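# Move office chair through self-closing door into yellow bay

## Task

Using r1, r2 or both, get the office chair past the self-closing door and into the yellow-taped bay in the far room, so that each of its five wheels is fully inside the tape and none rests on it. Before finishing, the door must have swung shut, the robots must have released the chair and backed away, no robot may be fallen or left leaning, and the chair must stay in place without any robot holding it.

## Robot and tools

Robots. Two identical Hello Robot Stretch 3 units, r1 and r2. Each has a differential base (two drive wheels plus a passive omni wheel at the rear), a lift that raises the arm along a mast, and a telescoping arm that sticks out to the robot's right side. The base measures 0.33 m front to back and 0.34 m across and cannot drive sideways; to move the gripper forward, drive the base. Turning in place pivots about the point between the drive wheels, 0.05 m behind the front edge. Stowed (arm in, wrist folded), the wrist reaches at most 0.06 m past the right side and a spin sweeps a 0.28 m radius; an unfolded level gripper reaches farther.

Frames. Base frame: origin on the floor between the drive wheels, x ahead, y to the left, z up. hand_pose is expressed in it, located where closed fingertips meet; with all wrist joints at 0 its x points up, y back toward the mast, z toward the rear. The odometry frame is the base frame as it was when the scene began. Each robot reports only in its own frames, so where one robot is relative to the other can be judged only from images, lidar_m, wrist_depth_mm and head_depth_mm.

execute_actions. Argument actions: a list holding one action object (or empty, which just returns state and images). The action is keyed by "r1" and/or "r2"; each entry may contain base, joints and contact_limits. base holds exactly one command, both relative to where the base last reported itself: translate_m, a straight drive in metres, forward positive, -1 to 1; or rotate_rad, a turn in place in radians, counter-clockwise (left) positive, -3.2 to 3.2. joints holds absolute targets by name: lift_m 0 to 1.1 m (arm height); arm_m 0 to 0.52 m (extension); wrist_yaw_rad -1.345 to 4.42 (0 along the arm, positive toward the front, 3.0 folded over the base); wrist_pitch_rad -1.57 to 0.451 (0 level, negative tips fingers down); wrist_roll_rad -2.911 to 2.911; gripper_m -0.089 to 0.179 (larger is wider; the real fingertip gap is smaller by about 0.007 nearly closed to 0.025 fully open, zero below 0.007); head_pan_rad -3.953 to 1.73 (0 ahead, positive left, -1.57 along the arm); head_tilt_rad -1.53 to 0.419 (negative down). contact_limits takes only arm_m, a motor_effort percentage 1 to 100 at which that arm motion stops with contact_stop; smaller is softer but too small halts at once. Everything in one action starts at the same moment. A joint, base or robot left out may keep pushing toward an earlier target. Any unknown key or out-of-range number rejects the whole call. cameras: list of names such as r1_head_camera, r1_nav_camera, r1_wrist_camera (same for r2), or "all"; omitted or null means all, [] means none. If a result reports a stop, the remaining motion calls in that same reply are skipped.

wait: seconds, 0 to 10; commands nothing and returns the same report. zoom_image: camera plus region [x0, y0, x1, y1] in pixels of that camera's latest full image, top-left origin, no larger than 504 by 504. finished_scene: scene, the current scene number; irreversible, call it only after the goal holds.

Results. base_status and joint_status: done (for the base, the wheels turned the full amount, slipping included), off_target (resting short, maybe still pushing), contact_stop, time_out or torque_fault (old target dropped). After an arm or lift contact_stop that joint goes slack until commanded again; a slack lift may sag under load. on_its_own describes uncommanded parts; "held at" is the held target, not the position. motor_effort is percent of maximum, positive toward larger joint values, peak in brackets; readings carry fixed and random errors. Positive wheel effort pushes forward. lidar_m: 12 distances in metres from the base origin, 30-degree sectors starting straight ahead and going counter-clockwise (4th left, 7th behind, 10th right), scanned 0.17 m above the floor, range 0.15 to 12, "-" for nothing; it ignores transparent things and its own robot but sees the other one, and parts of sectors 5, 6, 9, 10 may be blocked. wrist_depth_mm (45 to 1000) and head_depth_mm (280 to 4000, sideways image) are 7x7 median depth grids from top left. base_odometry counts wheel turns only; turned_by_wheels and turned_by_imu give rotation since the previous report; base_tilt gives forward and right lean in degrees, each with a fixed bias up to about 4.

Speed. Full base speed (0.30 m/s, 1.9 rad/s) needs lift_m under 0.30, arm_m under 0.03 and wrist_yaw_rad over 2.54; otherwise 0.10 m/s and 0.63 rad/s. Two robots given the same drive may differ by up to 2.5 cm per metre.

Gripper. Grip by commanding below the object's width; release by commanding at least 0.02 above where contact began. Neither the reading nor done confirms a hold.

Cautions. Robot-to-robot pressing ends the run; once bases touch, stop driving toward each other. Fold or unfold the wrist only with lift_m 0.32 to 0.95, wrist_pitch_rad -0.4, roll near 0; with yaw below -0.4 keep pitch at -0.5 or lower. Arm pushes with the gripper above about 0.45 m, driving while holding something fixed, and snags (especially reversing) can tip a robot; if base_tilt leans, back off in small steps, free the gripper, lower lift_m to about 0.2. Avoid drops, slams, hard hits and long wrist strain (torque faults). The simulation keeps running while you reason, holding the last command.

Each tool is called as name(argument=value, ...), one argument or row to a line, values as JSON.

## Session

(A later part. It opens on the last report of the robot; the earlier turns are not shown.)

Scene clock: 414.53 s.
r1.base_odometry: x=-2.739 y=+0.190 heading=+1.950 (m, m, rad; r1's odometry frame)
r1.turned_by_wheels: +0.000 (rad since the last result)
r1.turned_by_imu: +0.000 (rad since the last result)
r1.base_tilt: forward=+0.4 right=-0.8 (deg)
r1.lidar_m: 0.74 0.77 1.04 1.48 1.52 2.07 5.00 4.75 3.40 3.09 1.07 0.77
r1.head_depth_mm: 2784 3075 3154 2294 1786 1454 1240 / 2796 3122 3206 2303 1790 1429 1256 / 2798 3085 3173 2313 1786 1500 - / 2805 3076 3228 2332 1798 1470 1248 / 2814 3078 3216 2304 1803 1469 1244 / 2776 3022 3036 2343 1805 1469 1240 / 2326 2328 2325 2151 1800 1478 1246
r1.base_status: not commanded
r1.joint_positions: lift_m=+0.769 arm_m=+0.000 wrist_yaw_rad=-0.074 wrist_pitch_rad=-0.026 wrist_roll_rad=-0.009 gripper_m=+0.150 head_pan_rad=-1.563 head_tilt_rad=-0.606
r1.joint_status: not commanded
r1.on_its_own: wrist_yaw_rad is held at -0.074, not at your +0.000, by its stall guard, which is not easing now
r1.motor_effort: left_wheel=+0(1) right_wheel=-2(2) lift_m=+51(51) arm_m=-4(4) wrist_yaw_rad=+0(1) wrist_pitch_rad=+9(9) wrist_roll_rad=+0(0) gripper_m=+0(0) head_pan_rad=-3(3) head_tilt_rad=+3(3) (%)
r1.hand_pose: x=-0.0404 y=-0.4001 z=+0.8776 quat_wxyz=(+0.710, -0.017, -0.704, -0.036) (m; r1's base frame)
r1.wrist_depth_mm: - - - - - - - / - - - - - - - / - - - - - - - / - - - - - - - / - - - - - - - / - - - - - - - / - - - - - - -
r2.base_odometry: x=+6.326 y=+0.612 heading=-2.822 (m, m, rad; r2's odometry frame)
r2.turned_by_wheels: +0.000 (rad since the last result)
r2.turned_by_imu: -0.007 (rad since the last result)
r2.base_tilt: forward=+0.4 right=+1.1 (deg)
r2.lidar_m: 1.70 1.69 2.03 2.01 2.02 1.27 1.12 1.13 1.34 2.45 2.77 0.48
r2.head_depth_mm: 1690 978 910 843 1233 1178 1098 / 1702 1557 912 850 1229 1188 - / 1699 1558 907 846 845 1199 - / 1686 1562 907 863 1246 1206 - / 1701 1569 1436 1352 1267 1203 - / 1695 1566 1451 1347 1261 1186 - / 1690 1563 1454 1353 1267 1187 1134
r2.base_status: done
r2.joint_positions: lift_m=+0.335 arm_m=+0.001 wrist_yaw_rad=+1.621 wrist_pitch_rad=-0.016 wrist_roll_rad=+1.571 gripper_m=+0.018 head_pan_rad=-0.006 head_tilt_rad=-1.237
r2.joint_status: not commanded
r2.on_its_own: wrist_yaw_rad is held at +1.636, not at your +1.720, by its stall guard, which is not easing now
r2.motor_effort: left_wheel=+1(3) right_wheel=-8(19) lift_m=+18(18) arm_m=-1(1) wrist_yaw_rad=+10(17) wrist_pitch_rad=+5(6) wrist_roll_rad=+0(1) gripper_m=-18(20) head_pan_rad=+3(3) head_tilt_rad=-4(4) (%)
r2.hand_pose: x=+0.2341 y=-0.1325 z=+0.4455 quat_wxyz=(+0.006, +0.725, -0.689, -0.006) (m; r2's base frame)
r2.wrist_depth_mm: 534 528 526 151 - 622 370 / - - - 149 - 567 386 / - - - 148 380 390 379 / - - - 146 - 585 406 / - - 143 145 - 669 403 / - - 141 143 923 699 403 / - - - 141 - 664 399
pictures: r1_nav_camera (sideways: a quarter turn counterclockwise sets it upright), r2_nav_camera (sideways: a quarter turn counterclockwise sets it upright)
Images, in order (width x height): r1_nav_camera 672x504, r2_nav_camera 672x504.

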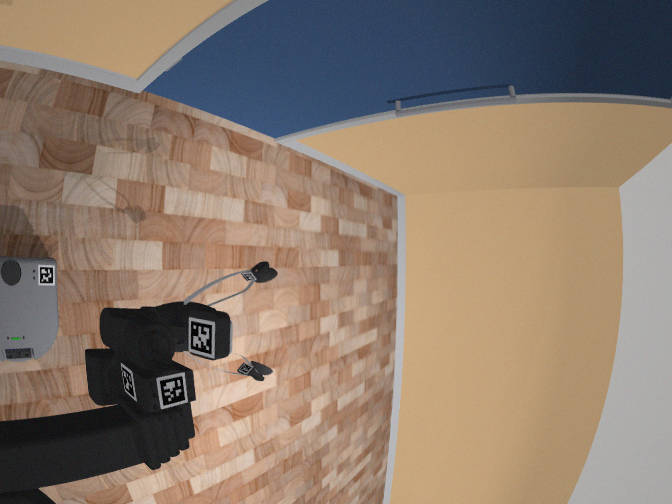

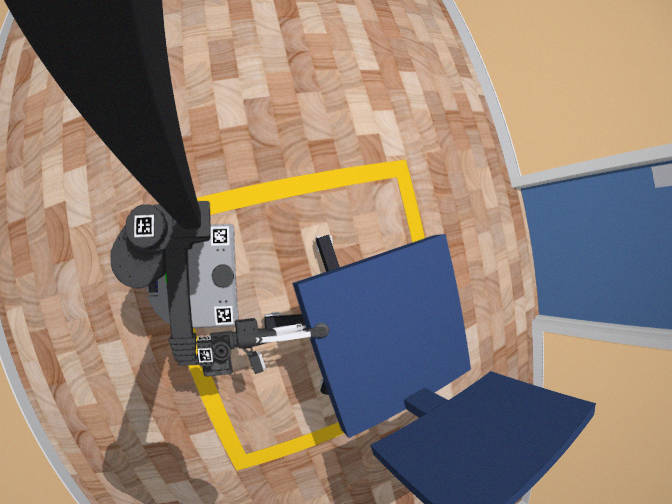

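execute_actions(
  actions=[
    {"r2":{"base":{"translate_m":-0.1}}},
  ],
  cameras=[],
)

execute_actions(
  actions=[
    {"r2":{"joints":{"gripper_m":0.13}}},
  ],
  cameras=[],
)

execute_actions(
  actions=[
    {"r2":{"base":{"translate_m":-0.5},"joints":{"wrist_pitch_rad":-0.3,"head_tilt_rad":-0.9}}},
  ],
  cameras=["r2_nav_camera","r2_wrist_camera"],
)

Scene clock: 421.70 s.
r1.base_odometry: x=-2.739 y=+0.190 heading=+1.950 (m, m, rad; r1's odometry frame)
r1.turned_by_wheels: +0.000 (rad since the last result)
r1.turned_by_imu: +0.000 (rad since the last result)
r1.base_tilt: forward=+0.5 right=-0.8 (deg)
r1.lidar_m: 0.74 0.77 1.04 1.48 1.53 2.06 5.01 4.72 3.39 3.06 1.07 0.77
r1.head_depth_mm: 2787 3118 3157 2299 1781 1464 1237 / 2808 3104 3218 2295 1788 1428 1250 / 2820 3087 3196 2314 1790 1485 - / 2793 3033 3248 2300 1788 1489 1240 / 2813 3085 3221 2303 1799 1471 1243 / 2752 3030 3079 2328 1795 1473 1251 / 2346 2316 2315 2173 1803 1471 1250
r1.base_status: not commanded
r1.joint_positions: lift_m=+0.769 arm_m=+0.000 wrist_yaw_rad=-0.074 wrist_pitch_rad=-0.026 wrist_roll_rad=-0.009 gripper_m=+0.150 head_pan_rad=-1.563 head_tilt_rad=-0.606
r1.joint_status: not commanded
r1.on_its_own: wrist_yaw_rad is held at -0.074, not at your +0.000, by its stall guard, which is not easing now
r1.motor_effort: left_wheel=+1(1) right_wheel=-2(2) lift_m=+51(52) arm_m=-4(4) wrist_yaw_rad=+0(0) wrist_pitch_rad=+9(9) wrist_roll_rad=+0(0) gripper_m=+0(0) head_pan_rad=-4(4) head_tilt_rad=+3(3) (%)
r1.hand_pose: x=-0.0404 y=-0.4001 z=+0.8776 quat_wxyz=(+0.710, -0.017, -0.704, -0.036) (m; r1's base frame)
r1.wrist_depth_mm: - - - - - - - / - - - - - - - / - - - - - - - / - - - - - - - / - - - - - - - / - - - - - - - / - - - - - - -
r2.base_odometry: x=+6.421 y=+0.644 heading=-2.821 (m, m, rad; r2's odometry frame)
r2.turned_by_wheels: +0.000 (rad since the last result)
r2.turned_by_imu: +0.000 (rad since the last result)
r2.base_tilt: forward=+0.4 right=+1.2 (deg)
r2.lidar_m: 1.79 1.79 2.15 1.99 1.92 1.16 1.03 1.03 1.22 2.25 2.79 0.48
r2.head_depth_mm: 1685 978 906 846 1230 1177 1099 / 1707 1563 908 846 1221 1198 - / 1690 1555 908 845 848 1203 - / 1695 1561 914 872 1246 1204 - / 1705 1558 1447 1345 1260 1205 - / 1708 1571 1449 1341 1257 1183 - / 1710 1578 1453 1350 1263 1186 1134
r2.base_status: done
r2.joint_positions: lift_m=+0.335 arm_m=+0.001 wrist_yaw_rad=+1.617 wrist_pitch_rad=-0.016 wrist_roll_rad=+1.571 gripper_m=+0.018 head_pan_rad=-0.006 head_tilt_rad=-1.237
r2.joint_status: not commanded
r2.on_its_own: wrist_yaw_rad is held at +1.636, not at your +1.720, by its stall guard, which is not easing now; wrist_yaw_rad is at rest, and its effort (+14) is outside its rest range (-12 to +12)
r2.motor_effort: left_wheel=+0(3) right_wheel=-8(17) lift_m=+18(18) arm_m=-1(1) wrist_yaw_rad=+14(14) wrist_pitch_rad=+5(5) wrist_roll_rad=-1(0) gripper_m=-19(20) head_pan_rad=+2(3) head_tilt_rad=-4(4) (%)
r2.hand_pose: x=+0.2342 y=-0.1337 z=+0.4456 quat_wxyz=(+0.006, +0.723, -0.691, -0.006) (m; r2's base frame)
r2.wrist_depth_mm: 522 528 535 151 - 633 373 / - - - 149 - 571 387 / - - - 148 384 390 378 / - - - 146 - 595 405 / - - 143 144 - 652 404 / - - 141 143 918 692 409 / - - - 142 - 649 402
pictures: none
No camera images: the call's "cameras" was empty. Leave "cameras" out to get every camera's image.

Scene clock: 423.30 s.
r1.base_odometry: x=-2.739 y=+0.190 heading=+1.950 (m, m, rad; r1's odometry frame)
r1.turned_by_wheels: +0.000 (rad since the last result)
r1.turned_by_imu: +0.000 (rad since the last result)
r1.base_tilt: forward=+0.5 right=-0.8 (deg)
r1.lidar_m: 0.74 0.77 1.04 1.48 1.53 2.06 5.00 4.72 3.39 3.10 1.07 0.77
r1.head_depth_mm: 2790 3077 3173 2291 1801 1470 1239 / 2776 3093 3190 2298 1788 1430 1258 / 2807 3087 3206 2314 1794 1490 - / 2786 3077 3199 2299 1797 1466 1240 / 2792 3076 3248 2318 1802 1478 1246 / 2794 3039 3062 2326 1808 1479 1252 / 2336 2323 2334 2166 1802 1474 1242
r1.base_status: not commanded
r1.joint_positions: lift_m=+0.769 arm_m=+0.000 wrist_yaw_rad=-0.074 wrist_pitch_rad=-0.026 wrist_roll_rad=-0.009 gripper_m=+0.150 head_pan_rad=-1.563 head_tilt_rad=-0.606
r1.joint_status: not commanded
r1.on_its_own: wrist_yaw_rad is held at -0.074, not at your +0.000, by its stall guard, which is not easing now
r1.motor_effort: left_wheel=+1(1) right_wheel=-2(2) lift_m=+50(50) arm_m=-4(4) wrist_yaw_rad=+0(0) wrist_pitch_rad=+9(9) wrist_roll_rad=+0(0) gripper_m=+0(0) head_pan_rad=-4(4) head_tilt_rad=+3(3) (%)
r1.hand_pose: x=-0.0404 y=-0.4001 z=+0.8776 quat_wxyz=(+0.710, -0.017, -0.704, -0.036) (m; r1's base frame)
r1.wrist_depth_mm: - - - - - - - / - - - - - - - / - - - - - - - / - - - - - - - / - - - - - - - / - - - - - - - / - - - - - - -
r2.base_odometry: x=+6.421 y=+0.644 heading=-2.821 (m, m, rad; r2's odometry frame)
r2.turned_by_wheels: +0.000 (rad since the last result)
r2.turned_by_imu: +0.000 (rad since the last result)
r2.base_tilt: forward=+0.5 right=+1.1 (deg)
r2.lidar_m: 1.79 1.79 2.14 1.99 1.92 1.16 1.03 1.03 1.22 2.24 2.79 0.48
r2.head_depth_mm: 1706 1556 906 842 1229 1179 1101 / 1696 1549 911 844 1233 1191 - / 1670 1573 913 848 1167 1206 - / 1706 1567 914 864 1246 1197 - / 1716 1569 1458 1353 1256 1208 - / 1719 1563 1451 1347 1261 1185 - / 1708 1578 1459 1356 1264 1183 1139
r2.base_status: not commanded
r2.joint_positions: lift_m=+0.335 arm_m=+0.001 wrist_yaw_rad=+1.633 wrist_pitch_rad=-0.018 wrist_roll_rad=+1.571 gripper_m=+0.130 head_pan_rad=-0.006 head_tilt_rad=-1.237
r2.joint_status: all done
r2.on_its_own: wrist_yaw_rad is held at +1.636, not at your +1.720, by its stall guard, which is not easing now
r2.motor_effort: left_wheel=+1(1) right_wheel=-1(8) lift_m=+18(18) arm_m=-1(1) wrist_yaw_rad=+2(14) wrist_pitch_rad=+6(6) wrist_roll_rad=+0(1) gripper_m=+0(81) head_pan_rad=+3(3) head_tilt_rad=-5(4) (%)
r2.hand_pose: x=+0.2339 y=-0.1296 z=+0.4451 quat_wxyz=(+0.007, +0.729, -0.685, -0.006) (m; r2's base frame)
r2.wrist_depth_mm: 566 552 524 148 - 604 362 / - - - 148 - 558 387 / - - - 147 374 384 375 / - - - 146 - 585 425 / - - - 145 - 648 400 / - - - 145 - 619 405 / - - - 143 - 712 402
pictures: none
No camera images: the call's "cameras" was empty. Leave "cameras" out to get every camera's image.

Scene clock: 429.53 s.
r1.base_odometry: x=-2.739 y=+0.190 heading=+1.950 (m, m, rad; r1's odometry frame)
r1.turned_by_wheels: +0.000 (rad since the last result)
r1.turned_by_imu: +0.000 (rad since the last result)
r1.base_tilt: forward=+0.4 right=-0.7 (deg)
r1.lidar_m: 0.74 0.77 1.03 1.48 1.53 2.06 5.00 4.72 3.39 3.10 1.07 0.78
r1.head_depth_mm: 2796 3055 3197 2283 1794 1464 1236 / 2772 3089 3182 2318 1798 1425 1251 / 2794 3122 3197 2313 1786 1496 - / 2782 3100 3215 2310 1782 1467 1243 / 2760 3103 3273 2306 1800 1478 1240 / 2772 3046 3037 2337 1790 1474 1244 / 2334 2326 2319 2144 1805 1473 1246
r1.base_status: not commanded
r1.joint_positions: lift_m=+0.769 arm_m=+0.000 wrist_yaw_rad=-0.074 wrist_pitch_rad=-0.026 wrist_roll_rad=-0.009 gripper_m=+0.150 head_pan_rad=-1.563 head_tilt_rad=-0.606
r1.joint_status: not commanded
r1.on_its_own: wrist_yaw_rad is held at -0.074, not at your +0.000, by its stall guard, which is not easing now
r1.motor_effort: left_wheel=+1(1) right_wheel=-2(2) lift_m=+51(50) arm_m=-4(5) wrist_yaw_rad=+0(0) wrist_pitch_rad=+9(9) wrist_roll_rad=+0(0) gripper_m=+0(0) head_pan_rad=-4(4) head_tilt_rad=+3(3) (%)
r1.hand_pose: x=-0.0404 y=-0.4001 z=+0.8776 quat_wxyz=(+0.710, -0.017, -0.704, -0.036) (m; r1's base frame)
r1.wrist_depth_mm: - - - - - - - / - - - - - - - / - - - - - - - / - - - - - - - / - - - - - - - / - - - - - - - / - - - - - - -
r2.base_odometry: x=+6.895 y=+0.801 heading=-2.821 (m, m, rad; r2's odometry frame)
r2.turned_by_wheels: +0.000 (rad since the last result)
r2.turned_by_imu: -0.004 (rad since the last result)
r2.base_tilt: forward=+0.4 right=+1.1 (deg)
r2.lidar_m: 0.96 2.29 2.13 1.89 1.03 0.62 0.54 0.54 0.64 1.18 2.91 2.60
r2.head_depth_mm: 2141 2211 1208 1126 1417 1265 1131 / 2215 2397 1239 1097 1406 1269 1145 / 2225 2381 1234 1073 1411 1270 1129 / 2194 2371 1276 1459 1437 1265 1137 / 2138 2318 1952 1648 1430 1274 1132 / 2048 2246 1965 1653 1438 1267 1133 / 2005 2259 1955 1655 1430 1271 1130
r2.base_status: done
r2.joint_positions: lift_m=+0.335 arm_m=+0.001 wrist_yaw_rad=+1.633 wrist_pitch_rad=-0.314 wrist_roll_rad=+1.577 gripper_m=+0.130 head_pan_rad=-0.006 head_tilt_rad=-0.902
r2.joint_status: all done
r2.on_its_own: wrist_yaw_rad is held at +1.636, not at your +1.720, by its stall guard, which is not easing now
r2.motor_effort: left_wheel=+3(3) right_wheel=-2(6) lift_m=+18(18) arm_m=-1(1) wrist_yaw_rad=+2(3) wrist_pitch_rad=+4(25) wrist_roll_rad=-2(3) gripper_m=+0(11) head_pan_rad=+3(2) head_tilt_rad=+0(16) (%)
r2.hand_pose: x=+0.2144 y=-0.1308 z=+0.3717 quat_wxyz=(+0.112, +0.719, -0.677, -0.109) (m; r2's base frame)
r2.wrist_depth_mm: 738 757 - 982 660 458 360 / - - - 913 664 463 359 / - - - 927 661 468 365 / - - - 923 666 474 368 / - - - - 708 469 369 / - - - - 722 446 367 / - - - - 690 503 372
pictures: r2_nav_camera (sideways: a quarter turn counterclockwise sets it upright), r2_wrist_camera
Images, in order (width x height): r2_nav_camera 672x504, r2_wrist_camera 644x364.

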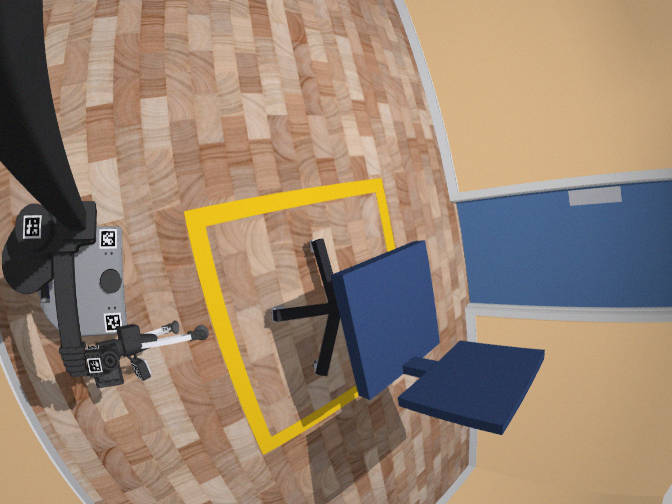

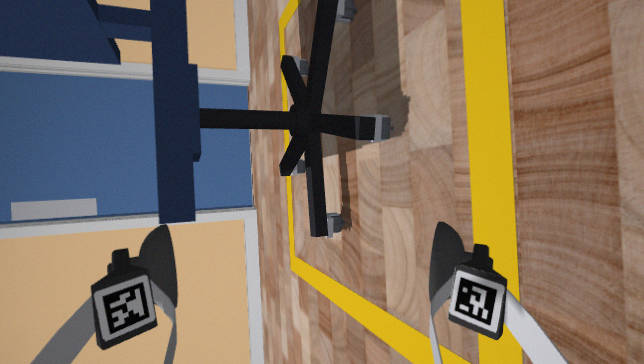

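finished_scene(
  scene=1,
)

The scene is finished: the task was done.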